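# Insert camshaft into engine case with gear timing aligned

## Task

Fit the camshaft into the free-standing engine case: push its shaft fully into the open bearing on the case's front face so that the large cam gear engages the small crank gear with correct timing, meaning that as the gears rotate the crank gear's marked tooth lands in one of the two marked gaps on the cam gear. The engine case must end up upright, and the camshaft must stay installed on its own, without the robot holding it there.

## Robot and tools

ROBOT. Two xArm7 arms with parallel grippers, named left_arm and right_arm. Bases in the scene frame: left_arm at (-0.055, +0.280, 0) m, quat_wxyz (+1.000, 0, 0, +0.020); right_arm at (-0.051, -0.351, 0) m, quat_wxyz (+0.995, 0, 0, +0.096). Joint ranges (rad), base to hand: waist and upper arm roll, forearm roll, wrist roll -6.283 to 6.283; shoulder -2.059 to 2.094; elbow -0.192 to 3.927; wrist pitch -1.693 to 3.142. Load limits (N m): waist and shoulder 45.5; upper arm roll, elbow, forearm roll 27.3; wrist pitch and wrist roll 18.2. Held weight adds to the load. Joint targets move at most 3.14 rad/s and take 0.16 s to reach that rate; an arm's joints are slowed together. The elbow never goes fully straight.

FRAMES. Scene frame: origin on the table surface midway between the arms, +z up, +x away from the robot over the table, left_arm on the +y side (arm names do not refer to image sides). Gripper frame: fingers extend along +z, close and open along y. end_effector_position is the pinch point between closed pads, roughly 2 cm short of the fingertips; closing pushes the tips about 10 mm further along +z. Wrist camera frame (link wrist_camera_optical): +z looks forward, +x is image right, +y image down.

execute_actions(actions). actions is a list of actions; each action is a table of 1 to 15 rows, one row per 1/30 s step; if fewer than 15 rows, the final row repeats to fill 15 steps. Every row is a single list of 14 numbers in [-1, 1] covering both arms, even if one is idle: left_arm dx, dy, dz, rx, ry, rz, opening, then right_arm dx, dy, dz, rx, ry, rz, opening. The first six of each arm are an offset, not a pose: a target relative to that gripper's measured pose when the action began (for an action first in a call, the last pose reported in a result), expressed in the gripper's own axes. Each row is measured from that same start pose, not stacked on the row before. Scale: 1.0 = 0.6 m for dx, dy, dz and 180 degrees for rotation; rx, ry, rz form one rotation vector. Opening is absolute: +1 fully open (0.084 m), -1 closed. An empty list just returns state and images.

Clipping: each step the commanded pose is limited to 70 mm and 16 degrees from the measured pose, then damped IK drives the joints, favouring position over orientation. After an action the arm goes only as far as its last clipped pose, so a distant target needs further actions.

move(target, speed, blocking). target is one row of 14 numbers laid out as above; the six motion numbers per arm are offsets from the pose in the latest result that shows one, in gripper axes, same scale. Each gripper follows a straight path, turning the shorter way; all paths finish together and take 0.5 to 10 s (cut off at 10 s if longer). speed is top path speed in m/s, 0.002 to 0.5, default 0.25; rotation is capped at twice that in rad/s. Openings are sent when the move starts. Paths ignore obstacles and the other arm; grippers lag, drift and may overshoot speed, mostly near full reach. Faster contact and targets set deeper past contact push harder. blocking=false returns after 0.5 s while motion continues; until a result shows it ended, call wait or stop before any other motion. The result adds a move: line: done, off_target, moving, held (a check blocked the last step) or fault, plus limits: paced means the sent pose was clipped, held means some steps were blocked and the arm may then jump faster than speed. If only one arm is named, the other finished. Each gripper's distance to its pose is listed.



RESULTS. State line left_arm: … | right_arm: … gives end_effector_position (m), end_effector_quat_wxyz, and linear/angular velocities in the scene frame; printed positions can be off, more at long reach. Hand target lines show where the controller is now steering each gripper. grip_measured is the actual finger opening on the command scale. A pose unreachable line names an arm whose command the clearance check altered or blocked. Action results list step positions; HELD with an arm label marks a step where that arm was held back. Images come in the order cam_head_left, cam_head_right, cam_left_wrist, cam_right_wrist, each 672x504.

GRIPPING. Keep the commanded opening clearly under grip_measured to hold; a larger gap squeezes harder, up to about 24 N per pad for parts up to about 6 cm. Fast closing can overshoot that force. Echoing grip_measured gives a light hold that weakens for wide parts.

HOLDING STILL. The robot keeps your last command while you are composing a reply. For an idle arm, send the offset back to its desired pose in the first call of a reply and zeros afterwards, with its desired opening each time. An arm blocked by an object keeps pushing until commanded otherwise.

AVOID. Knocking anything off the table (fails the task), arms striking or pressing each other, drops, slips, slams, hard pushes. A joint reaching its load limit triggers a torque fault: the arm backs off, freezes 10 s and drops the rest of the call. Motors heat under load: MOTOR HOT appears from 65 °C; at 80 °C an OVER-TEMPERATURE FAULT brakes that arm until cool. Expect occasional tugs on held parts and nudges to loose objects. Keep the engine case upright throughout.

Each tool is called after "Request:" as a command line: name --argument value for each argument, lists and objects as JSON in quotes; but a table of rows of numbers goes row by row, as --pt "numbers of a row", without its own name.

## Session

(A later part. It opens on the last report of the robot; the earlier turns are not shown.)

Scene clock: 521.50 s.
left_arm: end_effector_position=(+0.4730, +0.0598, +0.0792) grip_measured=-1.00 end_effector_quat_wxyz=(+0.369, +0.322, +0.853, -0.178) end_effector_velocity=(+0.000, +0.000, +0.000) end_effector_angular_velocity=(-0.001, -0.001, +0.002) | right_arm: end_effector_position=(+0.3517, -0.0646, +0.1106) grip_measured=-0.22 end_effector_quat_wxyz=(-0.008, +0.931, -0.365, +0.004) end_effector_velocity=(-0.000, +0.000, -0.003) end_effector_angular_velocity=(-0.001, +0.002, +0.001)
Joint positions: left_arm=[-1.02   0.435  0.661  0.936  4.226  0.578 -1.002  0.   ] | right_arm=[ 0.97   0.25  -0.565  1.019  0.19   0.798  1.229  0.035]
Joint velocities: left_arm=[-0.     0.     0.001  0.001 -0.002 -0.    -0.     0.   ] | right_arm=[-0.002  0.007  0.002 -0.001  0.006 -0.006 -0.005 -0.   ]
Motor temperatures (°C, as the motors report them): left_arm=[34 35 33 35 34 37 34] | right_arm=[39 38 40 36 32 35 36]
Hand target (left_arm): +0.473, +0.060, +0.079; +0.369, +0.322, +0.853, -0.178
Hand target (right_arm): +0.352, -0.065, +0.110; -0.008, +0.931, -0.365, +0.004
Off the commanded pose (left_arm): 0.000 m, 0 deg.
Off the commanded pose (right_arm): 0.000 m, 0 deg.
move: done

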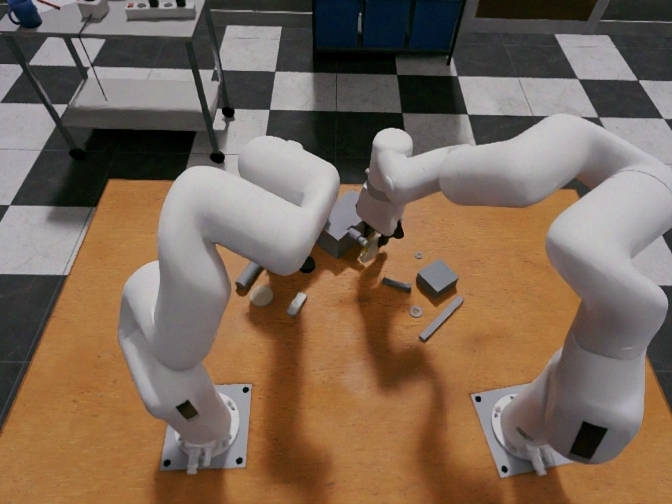

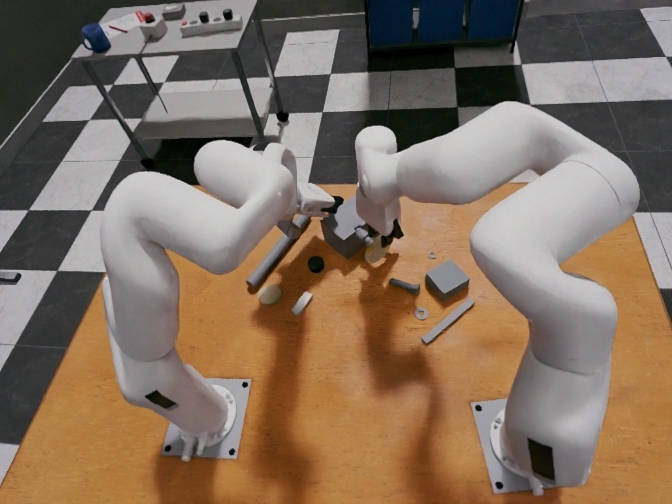

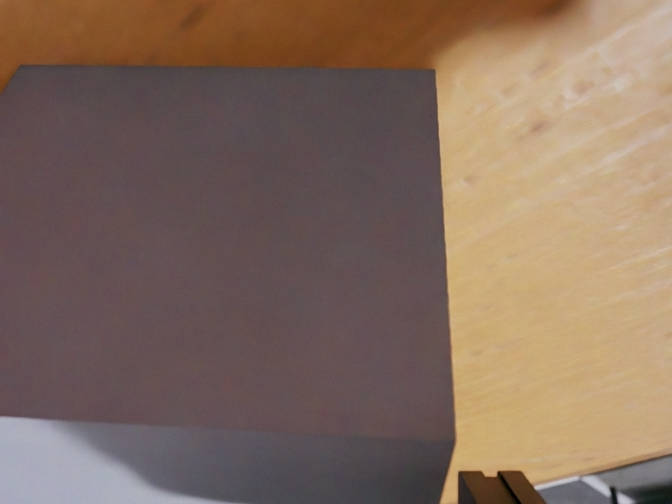

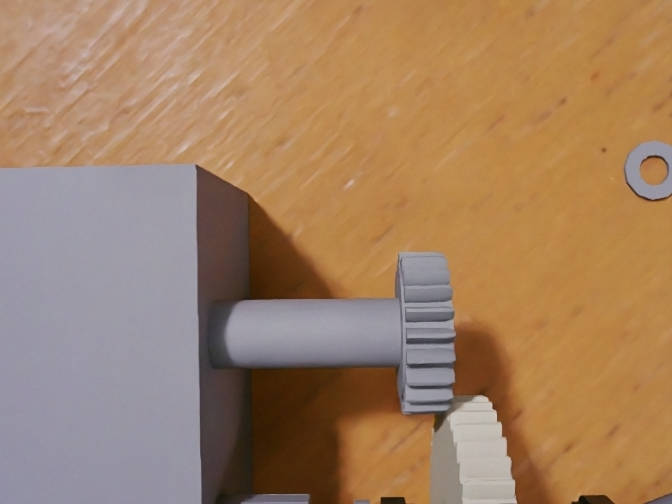

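Request:
move --target '[0,0,0,0,0,0,-1, -0.017,-0.002,0.034,0,0,0,-0.5]' --speed 0.04

Request:
move --target '[0,0,0,0,0,0,-1, 0,0,0,0,0,0,-1]'

Request:
move --target '[0,0,0,0,0,0,-1, 0,0.004,0,0,0,0,-1]' --speed 0.01

Request:
move --target '[0,0,0,0,0,0,-1, 0.0132,0,0.0014,0,-0.067,0,-1]' --speed 0.04

Request:
move --target '[0,-0.04,0,0,0,0,-1, 0,0,0,0,0,0,-1]' --speed 0.008

Scene clock: 535.07 s.
left_arm: end_effector_position=(+0.4730, +0.0598, +0.0792) grip_measured=-1.00 end_effector_quat_wxyz=(+0.369, +0.322, +0.853, -0.178) end_effector_velocity=(-0.000, -0.001, +0.000) end_effector_angular_velocity=(-0.000, -0.001, -0.001) | right_arm: end_effector_position=(+0.3457, -0.0565, +0.0911) grip_measured=-0.52 end_effector_quat_wxyz=(-0.009, +0.931, -0.365, +0.004) end_effector_velocity=(+0.001, +0.002, -0.001) end_effector_angular_velocity=(+0.006, -0.005, -0.001)
Joint positions: left_arm=[-1.02   0.435  0.661  0.936  4.226  0.578 -1.002  0.   ] | right_arm=[ 0.974  0.288 -0.545  1.003  0.222  0.748  1.228  0.021]
Joint velocities: left_arm=[-0.001 -0.    -0.     0.    -0.     0.     0.001  0.   ] | right_arm=[ 0.     0.004  0.002  0.002  0.006 -0.009 -0.001 -0.   ]
Motor temperatures (°C, as the motors report them): left_arm=[34 35 33 35 34 37 34] | right_arm=[39 38 41 37 32 34 36]
Hand target (left_arm): +0.473, +0.060, +0.079; +0.369, +0.322, +0.853, -0.178
Hand target (right_arm): +0.345, -0.057, +0.090; -0.008, +0.931, -0.365, +0.004
Off the commanded pose (left_arm): 0.000 m, 0 deg.
Off the commanded pose (right_arm): 0.001 m, 0 deg.
move: done

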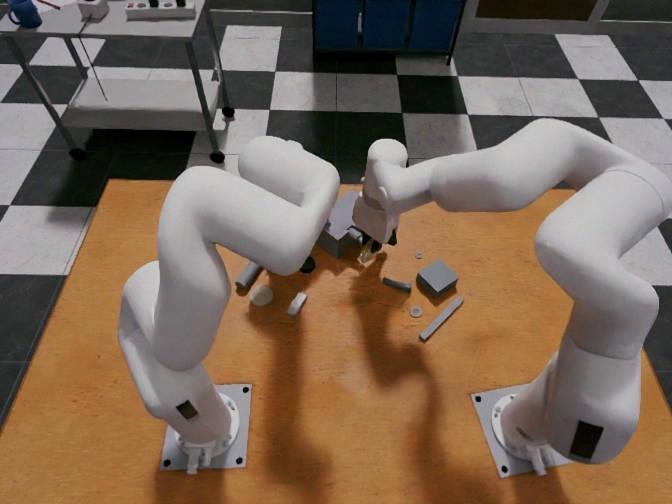

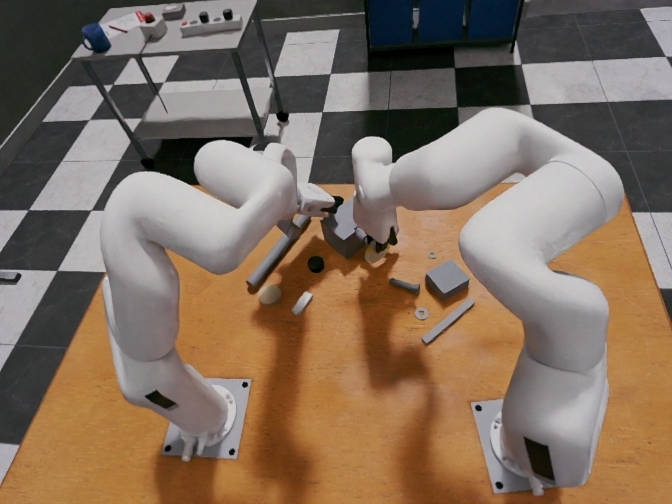

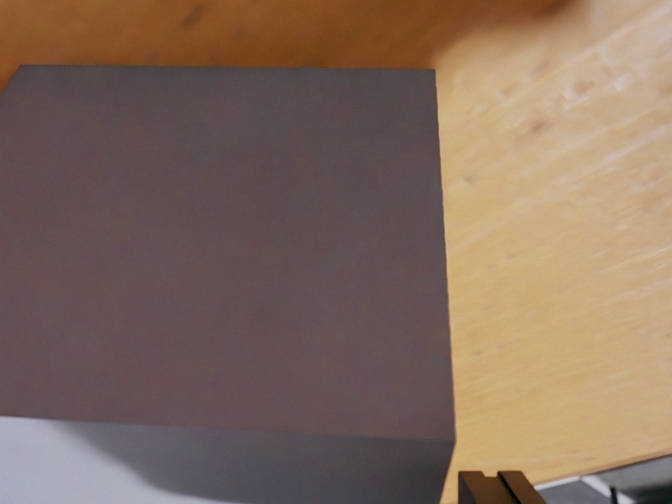

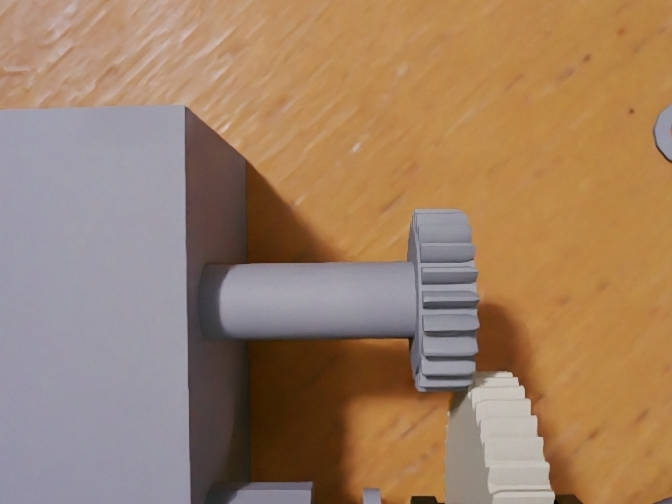

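Scene clock: 535.57 s.
left_arm: end_effector_position=(+0.4730, +0.0598, +0.0792) grip_measured=-1.00 end_effector_quat_wxyz=(+0.369, +0.322, +0.853, -0.178) end_effector_velocity=(+0.000, -0.000, +0.001) end_effector_angular_velocity=(-0.002, -0.001, +0.000) | right_arm: end_effector_position=(+0.3455, -0.0566, +0.0910) grip_measured=-0.73 end_effector_quat_wxyz=(-0.009, +0.931, -0.365, +0.004) end_effector_velocity=(-0.000, -0.000, -0.000) end_effector_angular_velocity=(-0.001, +0.001, -0.000)
Joint positions: left_arm=[-1.02   0.435  0.661  0.936  4.226  0.578 -1.002  0.   ] | right_arm=[ 0.974  0.288 -0.545  1.003  0.222  0.748  1.228  0.012]
Joint velocities: left_arm=[ 0.001 -0.002 -0.    -0.    -0.     0.001  0.001  0.   ] | right_arm=[ 0.     0.001 -0.     0.     0.     0.     0.     0.   ]
Motor temperatures (°C, as the motors report them): left_arm=[34 35 33 35 34 37 34] | right_arm=[39 38 41 37 32 34 36]
Hand target (left_arm): +0.473, +0.060, +0.079; +0.369, +0.322, +0.853, -0.178
Hand target (right_arm): +0.346, -0.057, +0.091; -0.009, +0.931, -0.365, +0.004
Off the commanded pose (left_arm): 0.000 m, 0 deg.
Off the commanded pose (right_arm): 0.000 m, 0 deg.
move: done

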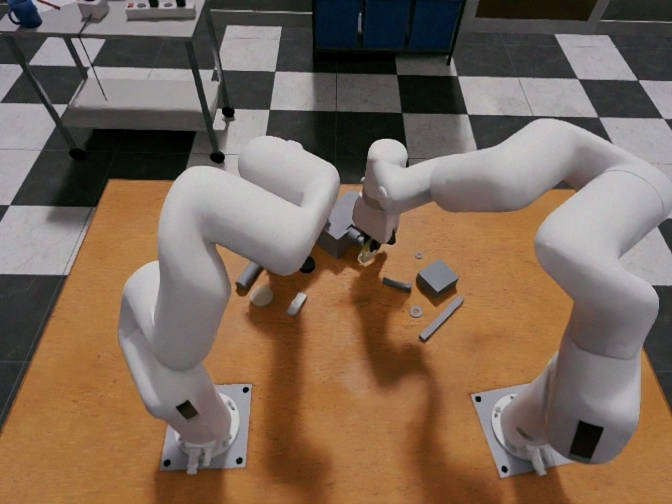

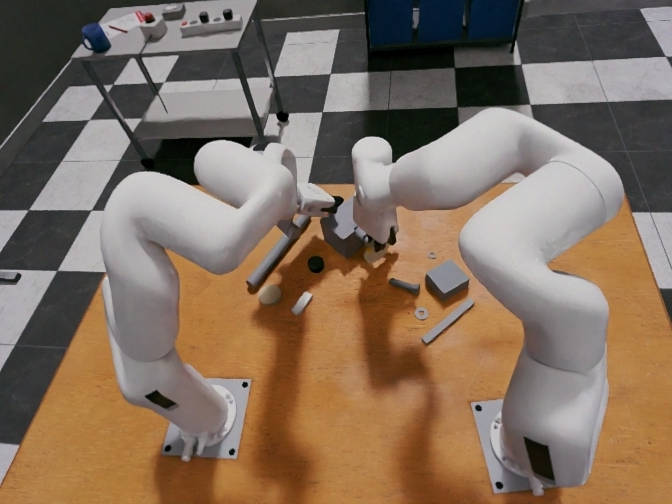

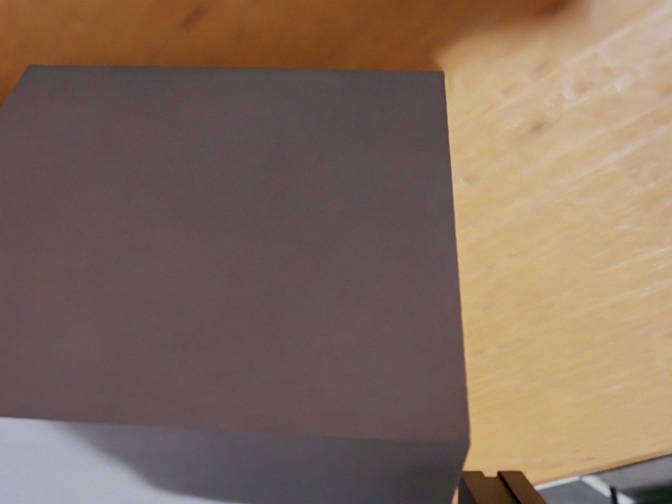

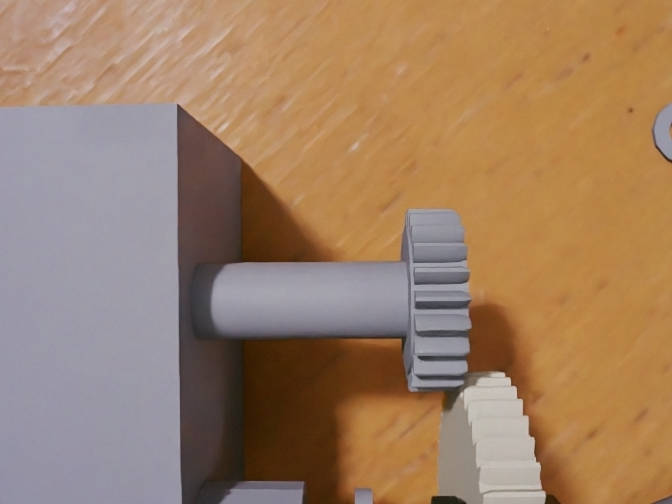

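Scene clock: 536.27 s.
left_arm: end_effector_position=(+0.4730, +0.0598, +0.0792) grip_measured=-1.00 end_effector_quat_wxyz=(+0.369, +0.322, +0.853, -0.178) end_effector_velocity=(-0.000, -0.001, -0.000) end_effector_angular_velocity=(-0.001, +0.000, -0.001) | right_arm: end_effector_position=(+0.3440, -0.0581, +0.0910) grip_measured=-0.73 end_effector_quat_wxyz=(-0.009, +0.931, -0.365, +0.004) end_effector_velocity=(-0.001, -0.002, +0.000) end_effector_angular_velocity=(-0.001, +0.002, -0.001)
Joint positions: left_arm=[-1.02   0.435  0.661  0.936  4.226  0.578 -1.002  0.   ] | right_arm=[ 0.976  0.281 -0.546  0.994  0.218  0.745  1.229  0.012]
Joint velocities: left_arm=[-0.001  0.     0.    -0.     0.     0.001 -0.     0.   ] | right_arm=[ 0.    -0.006 -0.002 -0.007 -0.003  0.     0.001 -0.   ]
Motor temperatures (°C, as the motors report them): left_arm=[34 35 33 35 34 37 34] | right_arm=[39 38 41 37 32 34 36]
Hand target (left_arm): +0.473, +0.060, +0.079; +0.369, +0.322, +0.853, -0.178
Hand target (right_arm): +0.344, -0.058, +0.091; -0.009, +0.931, -0.365, +0.004
Off the commanded pose (left_arm): 0.000 m, 0 deg.
Off the commanded pose (right_arm): 0.000 m, 0 deg.
move: done

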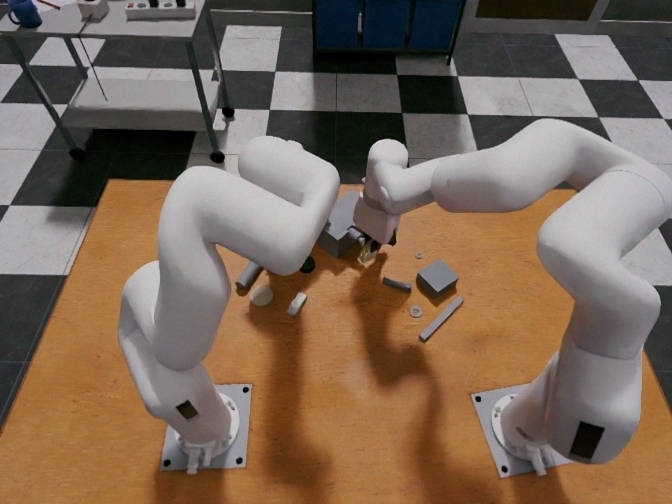

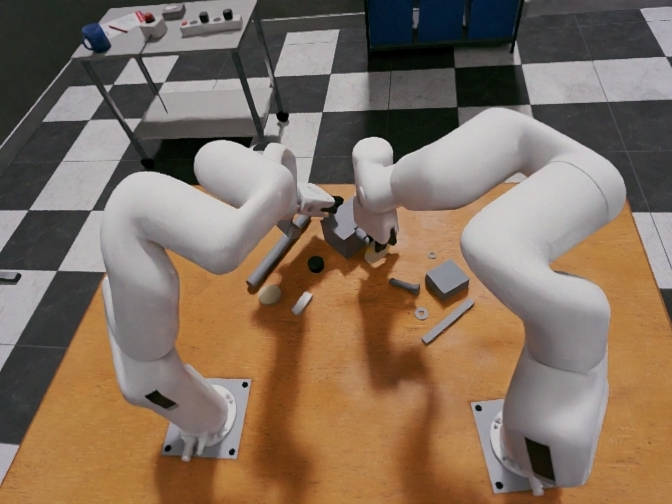

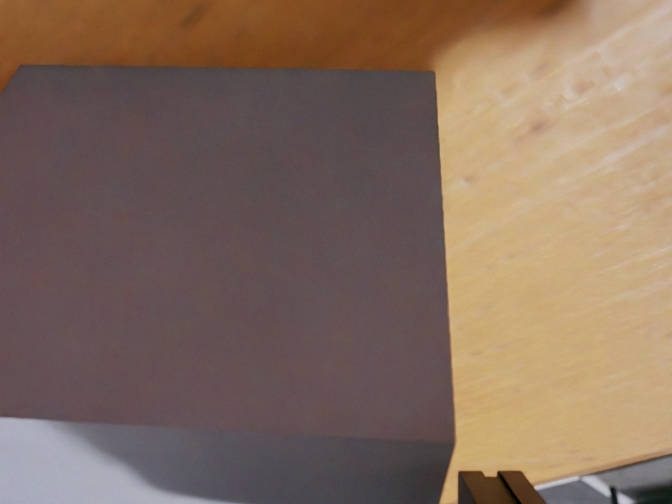

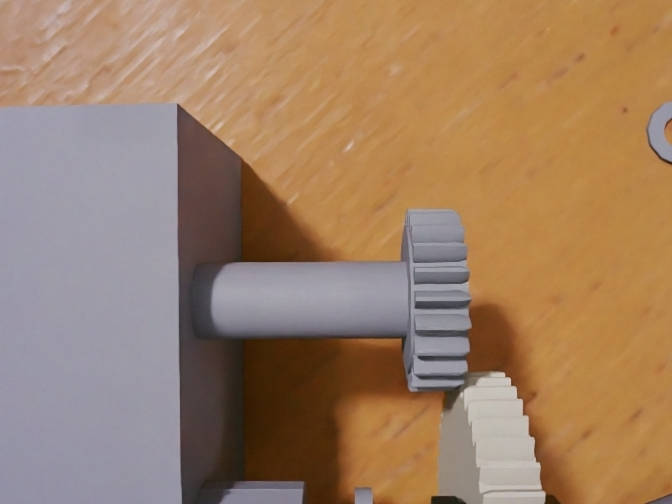

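Scene clock: 539.17 s.
left_arm: end_effector_position=(+0.4730, +0.0598, +0.0792) grip_measured=-1.00 end_effector_quat_wxyz=(+0.369, +0.322, +0.853, -0.178) end_effector_velocity=(-0.000, +0.000, -0.000) end_effector_angular_velocity=(-0.000, +0.001, +0.001) | right_arm: end_effector_position=(+0.3498, -0.0635, +0.0899) grip_measured=-0.73 end_effector_quat_wxyz=(-0.047, +0.926, -0.362, -0.093) end_effector_velocity=(+0.000, -0.000, +0.001) end_effector_angular_velocity=(+0.014, +0.015, +0.001)
Joint positions: left_arm=[-1.02   0.435  0.661  0.936  4.226  0.578 -1.002  0.   ] | right_arm=[ 0.815  0.321 -0.486  1.067  0.466  0.877  0.968  0.012]
Joint velocities: left_arm=[ 0.001  0.    -0.    -0.    -0.     0.    -0.     0.   ] | right_arm=[-0.014  0.004  0.005  0.008  0.02   0.017 -0.021 -0.   ]
Motor temperatures (°C, as the motors report them): left_arm=[34 35 33 35 34 37 34] | right_arm=[39 38 41 37 32 34 36]
Hand target (left_arm): +0.473, +0.060, +0.079; +0.369, +0.322, +0.853, -0.178
Hand target (right_arm): +0.350, -0.064, +0.090; -0.047, +0.926, -0.362, -0.094
Off the commanded pose (left_arm): 0.000 m, 0 deg.
Off the commanded pose (right_arm): 0.000 m, 0 deg.
move: done

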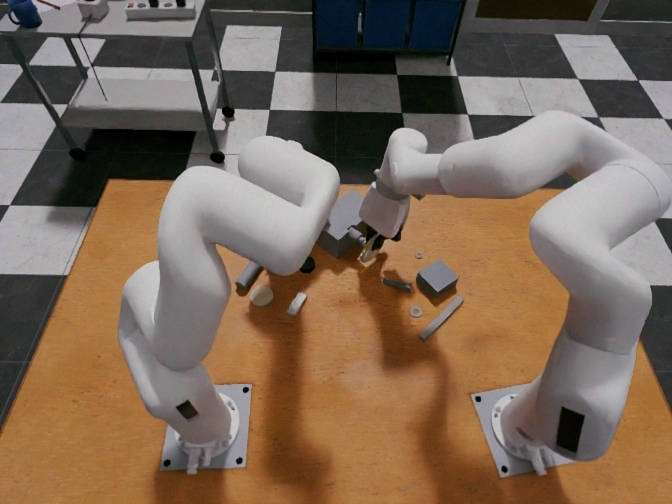

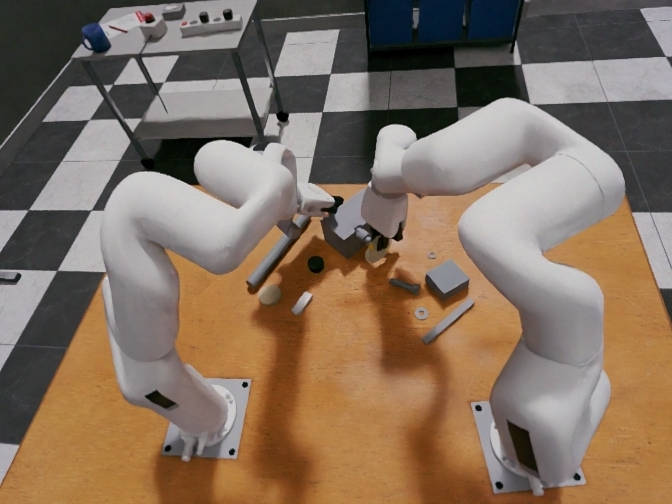

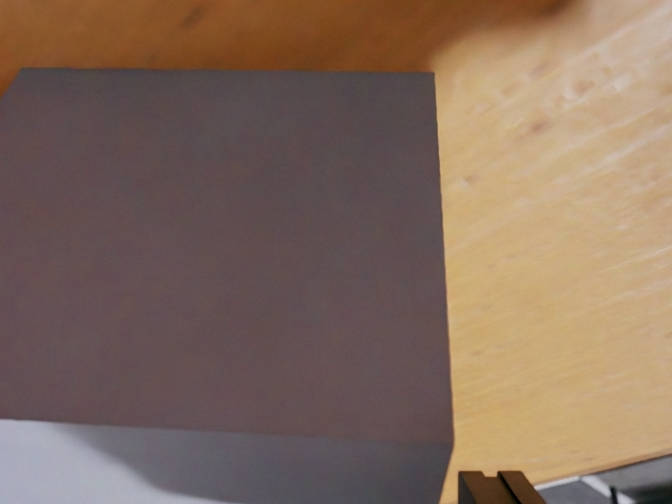

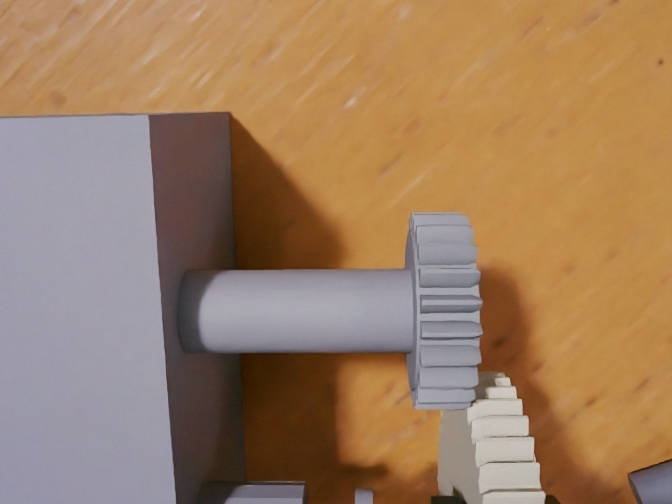

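Scene clock: 542.40 s.
left_arm: end_effector_position=(+0.4584, +0.0457, +0.0811) grip_measured=-1.00 end_effector_quat_wxyz=(+0.370, +0.320, +0.854, -0.176) end_effector_velocity=(-0.001, +0.001, -0.000) end_effector_angular_velocity=(+0.002, -0.000, +0.004) | right_arm: end_effector_position=(+0.3494, -0.0642, +0.0896) grip_measured=-0.73 end_effector_quat_wxyz=(-0.046, +0.926, -0.363, -0.093) end_effector_velocity=(+0.000, -0.000, -0.000) end_effector_angular_velocity=(-0.001, +0.000, -0.000)
Joint positions: left_arm=[-1.069  0.405  0.656  0.91   4.174  0.532 -0.977  0.   ] | right_arm=[ 0.816  0.321 -0.488  1.066  0.466  0.879  0.968  0.012]
Joint velocities: left_arm=[-0.014  0.001  0.012 -0.005 -0.007 -0.001  0.001  0.   ] | right_arm=[ 0.     0.002 -0.001  0.002  0.     0.001 -0.     0.   ]
Motor temperatures (°C, as the motors report them): left_arm=[34 35 33 35 34 37 34] | right_arm=[39 38 41 37 32 34 36]
Hand target (left_arm): +0.457, +0.042, +0.081; +0.369, +0.322, +0.853, -0.178
Hand target (right_arm): +0.350, -0.064, +0.090; -0.047, +0.926, -0.362, -0.093
Off the commanded pose (left_arm): 0.004 m, 0 deg.
Off the commanded pose (right_arm): 0.001 m, 0 deg.
move: off_target (left_arm)

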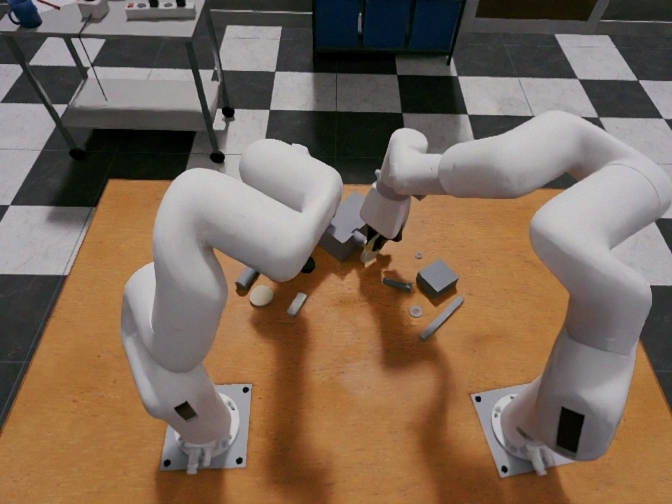

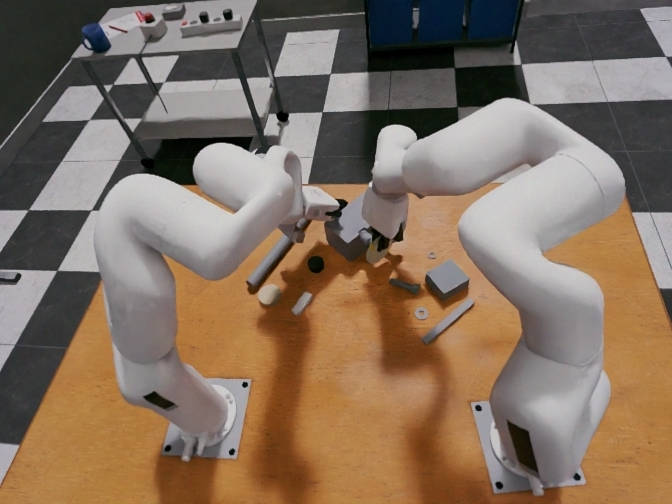

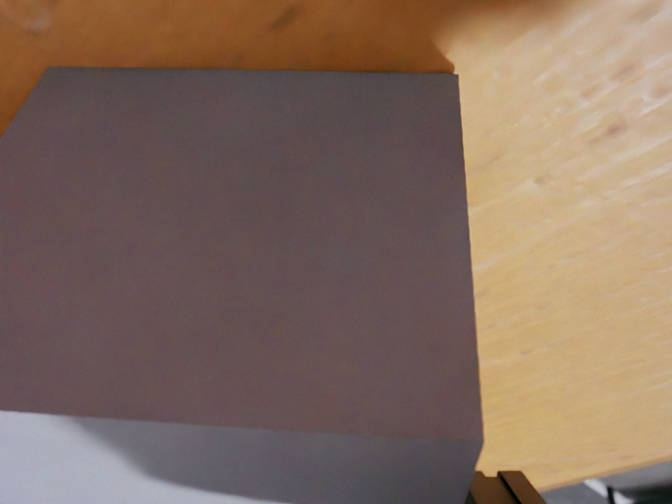

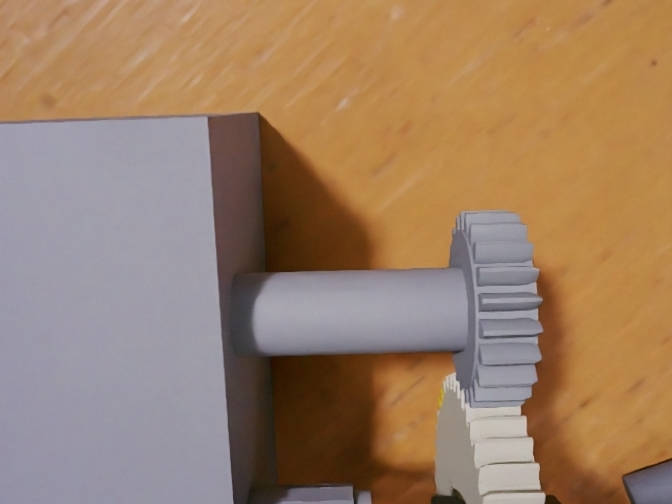

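Request:
move --target '[0,0.03,0,0,0,0,-1,0,0,0,0,0,0,-0.4]' --speed 0.05

Request:
move --target '[0,0,0,0,0,0,-1,0,0,-0.07,0,0.067,0,-0.4]' --speed 0.08

Request:
move --target '[0,0,0,0,0,0,-1,-0.03,0.17,0.03,0.38,0,0,-0.4]'

Scene clock: 560.97 s.
left_arm: end_effector_position=(+0.4703, +0.0584, +0.0800) grip_measured=-1.00 end_effector_quat_wxyz=(+0.370, +0.321, +0.854, -0.176) end_effector_velocity=(+0.002, +0.003, +0.001) end_effector_angular_velocity=(-0.001, -0.001, +0.004) | right_arm: end_effector_position=(+0.3498, -0.0640, +0.0900) grip_measured=-0.42 end_effector_quat_wxyz=(-0.047, +0.926, -0.363, -0.093) end_effector_velocity=(-0.001, -0.001, -0.000) end_effector_angular_velocity=(-0.001, +0.003, -0.000)
Joint positions: left_arm=[-1.035  0.428  0.667  0.929  4.214  0.567 -0.997  0.   ] | right_arm=[ 0.815  0.321 -0.487  1.066  0.466  0.878  0.968  0.026]
Joint velocities: left_arm=[ 0.005  0.     0.002  0.002  0.003  0.002 -0.002  0.   ] | right_arm=[-0.    -0.    -0.    -0.001  0.     0.002 -0.     0.   ]
Motor temperatures (°C, as the motors report them): left_arm=[34 35 34 35 34 37 34] | right_arm=[39 38 41 38 32 35 36]
Hand target (left_arm): +0.471, +0.059, +0.080; +0.370, +0.320, +0.854, -0.176
Hand target (right_arm): +0.349, -0.064, +0.090; -0.046, +0.926, -0.363, -0.093
Off the commanded pose (left_arm): 0.001 m, 0 deg.
Off the commanded pose (right_arm): 0.001 m, 0 deg.
move: done

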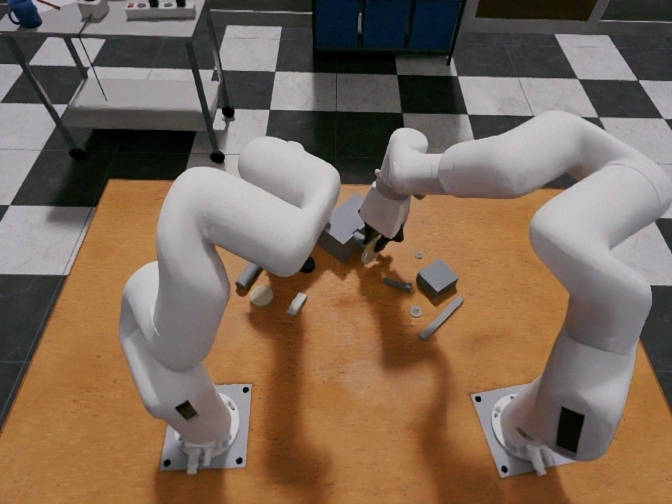

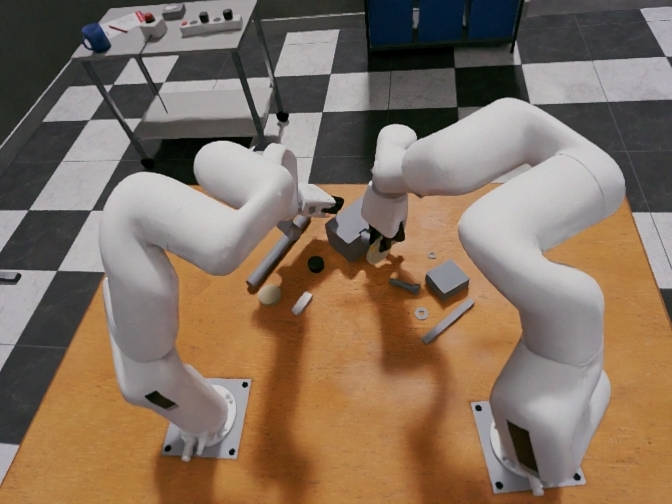

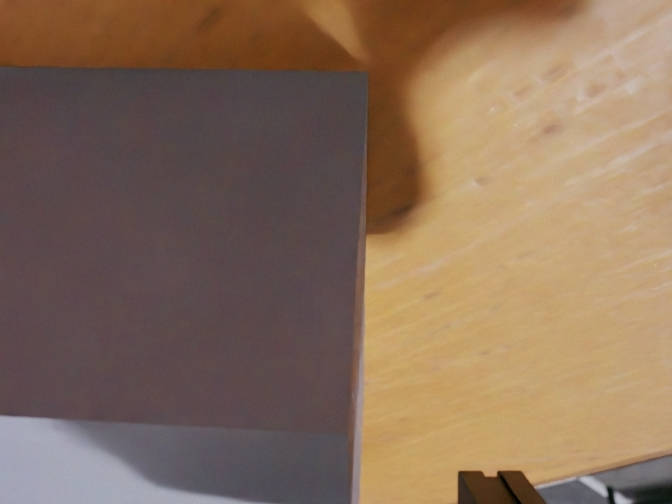

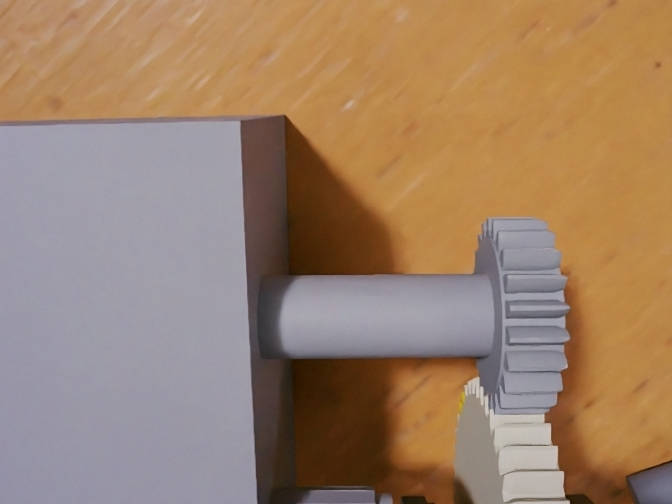

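Scene clock: 562.70 s.
left_arm: end_effector_position=(+0.4703, +0.0584, +0.0800) grip_measured=-1.00 end_effector_quat_wxyz=(+0.370, +0.321, +0.854, -0.176) end_effector_velocity=(+0.000, -0.000, +0.000) end_effector_angular_velocity=(-0.000, -0.000, +0.000) | right_arm: end_effector_position=(+0.3557, -0.0703, +0.1309) grip_measured=-0.42 end_effector_quat_wxyz=(-0.009, +0.931, -0.365, +0.004) end_effector_velocity=(-0.000, -0.001, +0.001) end_effector_angular_velocity=(-0.012, -0.008, -0.002)
Joint positions: left_arm=[-1.035  0.428  0.667  0.929  4.214  0.567 -0.997  0.   ] | right_arm=[ 0.949  0.208 -0.559  1.038  0.151  0.848  1.243  0.026]
Joint velocities: left_arm=[ 0.    -0.    -0.     0.    -0.    -0.001  0.     0.   ] | right_arm=[ 0.008 -0.005 -0.004 -0.002 -0.022  0.001  0.02   0.   ]
Motor temperatures (°C, as the motors report them): left_arm=[34 35 34 35 34 37 34] | right_arm=[39 38 41 38 32 35 36]
Hand target (left_arm): +0.470, +0.058, +0.080; +0.370, +0.321, +0.854, -0.176
Hand target (right_arm): +0.356, -0.070, +0.131; -0.008, +0.931, -0.365, +0.005
Off the commanded pose (left_arm): 0.000 m, 0 deg.
Off the commanded pose (right_arm): 0.000 m, 0 deg.
move: done

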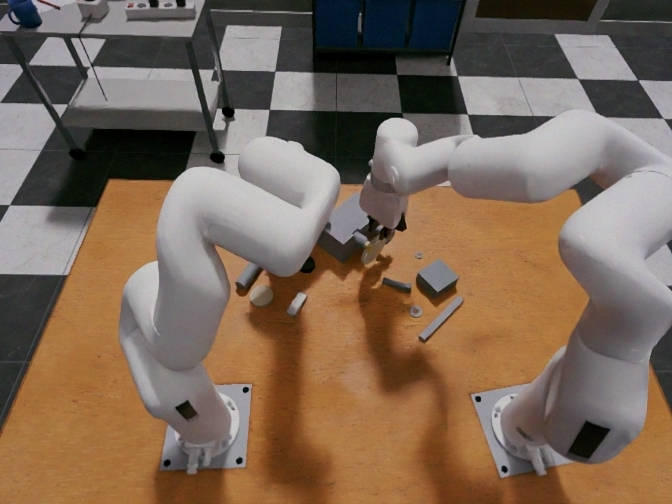

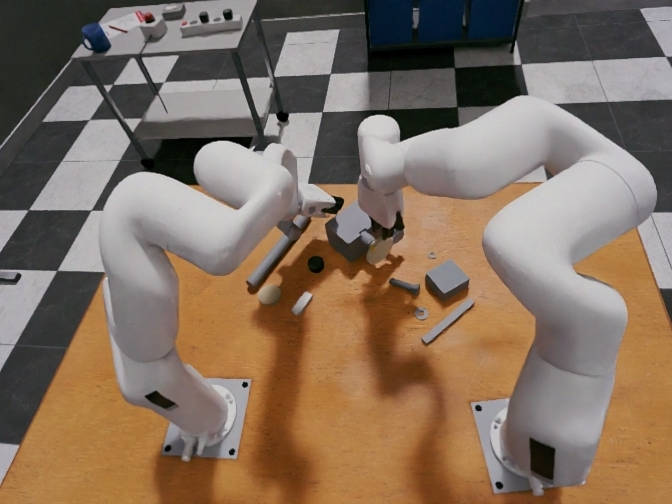

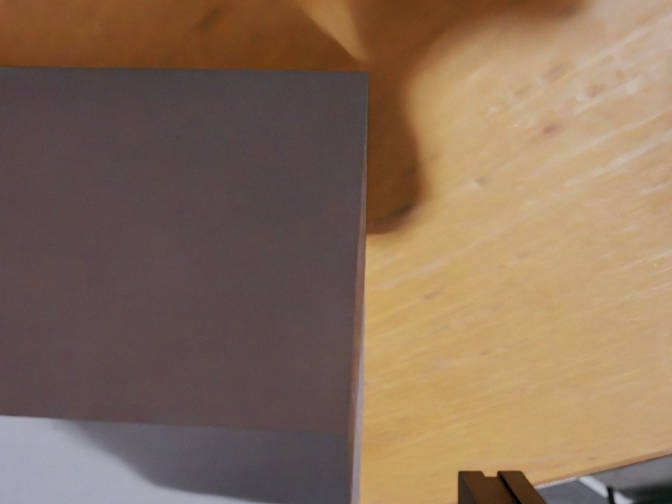

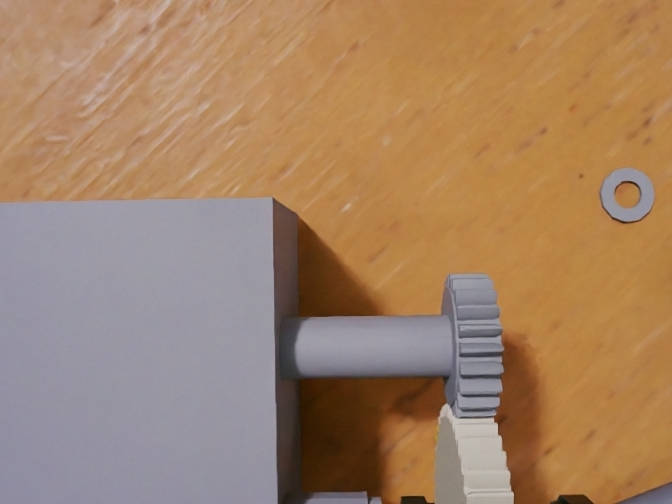

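Scene clock: 566.97 s.
left_arm: end_effector_position=(+0.4703, +0.0584, +0.0800) grip_measured=-1.00 end_effector_quat_wxyz=(+0.370, +0.321, +0.854, -0.176) end_effector_velocity=(-0.000, -0.000, +0.000) end_effector_angular_velocity=(-0.002, -0.001, +0.000) | right_arm: end_effector_position=(+0.2723, -0.1314, +0.1123) grip_measured=-0.42 end_effector_quat_wxyz=(-0.525, +0.768, -0.303, +0.206) end_effector_velocity=(-0.000, -0.001, -0.001) end_effector_angular_velocity=(+0.030, -0.024, +0.005)
Joint positions: left_arm=[-1.035  0.428  0.667  0.929  4.214  0.567 -0.997  0.   ] | right_arm=[ 0.583  0.684 -0.447  0.209 -0.47  -1.695  1.641  0.026]
Joint velocities: left_arm=[-0.001 -0.001 -0.    -0.    -0.002  0.     0.     0.   ] | right_arm=[-0.303 -0.027  0.283  0.004 -0.018 -0.001 -0.196 -0.   ]
Motor temperatures (°C, as the motors report them): left_arm=[34 35 34 35 34 37 34] | right_arm=[39 38 41 38 32 35 36]
Hand target (left_arm): +0.470, +0.058, +0.080; +0.370, +0.321, +0.854, -0.176
Hand target (right_arm): +0.272, -0.131, +0.112; -0.528, +0.767, -0.302, +0.207
Off the commanded pose (left_arm): 0.000 m, 0 deg.
Off the commanded pose (right_arm): 0.002 m, 1 deg.
joint sent to its limit (right arm) — the command would take joint 6 (wrist pitch) past its lower limit, so that joint was sent only as far as its limit.
move: done; limits=paced

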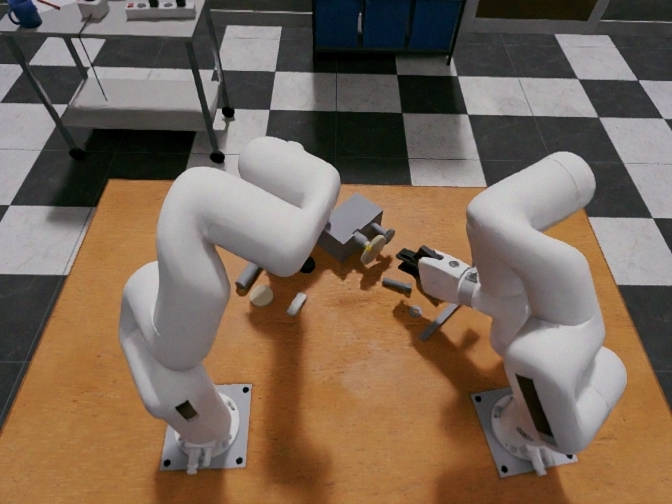

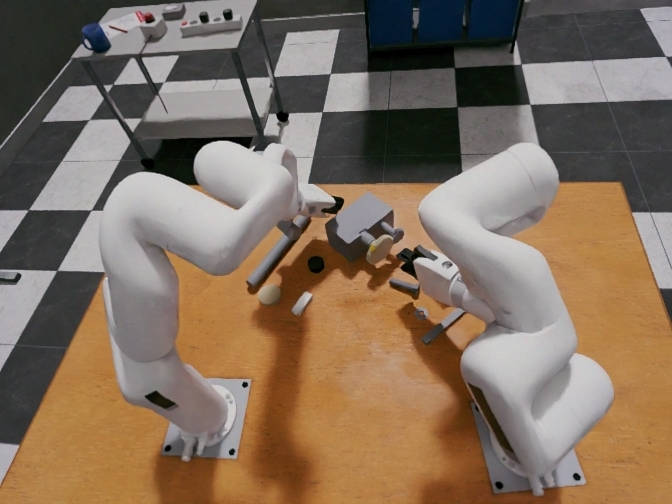

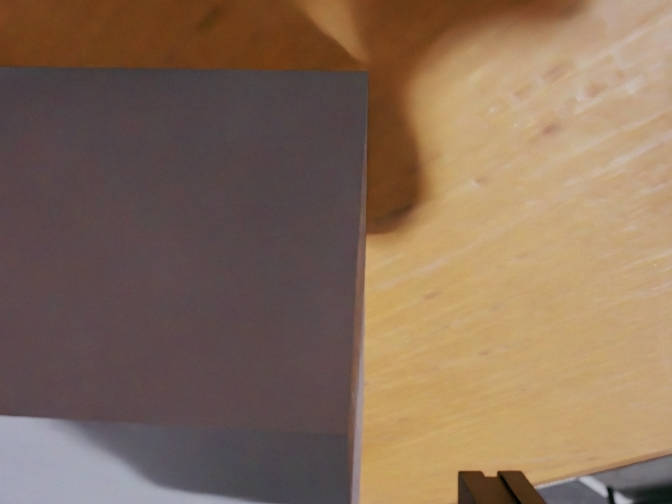

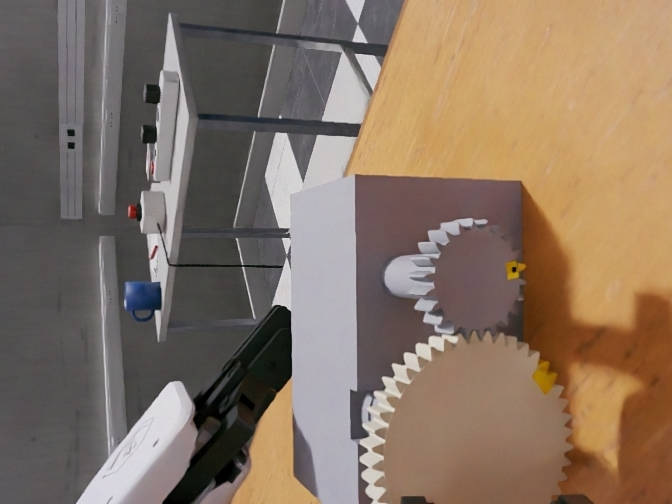

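Request:
zoom_image --camera "cam_right_wrist" --region '[400,210,600,420]'

Region (400, 210, 600, 420) of cam_right_wrist's 672x504 image, scaled by 2.400, with more detail than that image has; it fills the left 480 columns of this view, and the rest is white.

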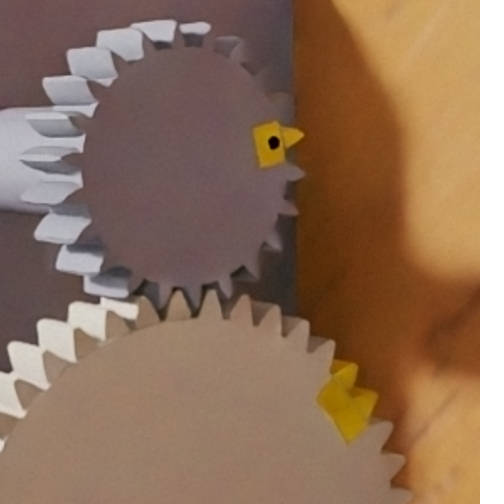

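Request:
finished_scene --scene 2

The scene is finished: the task was done.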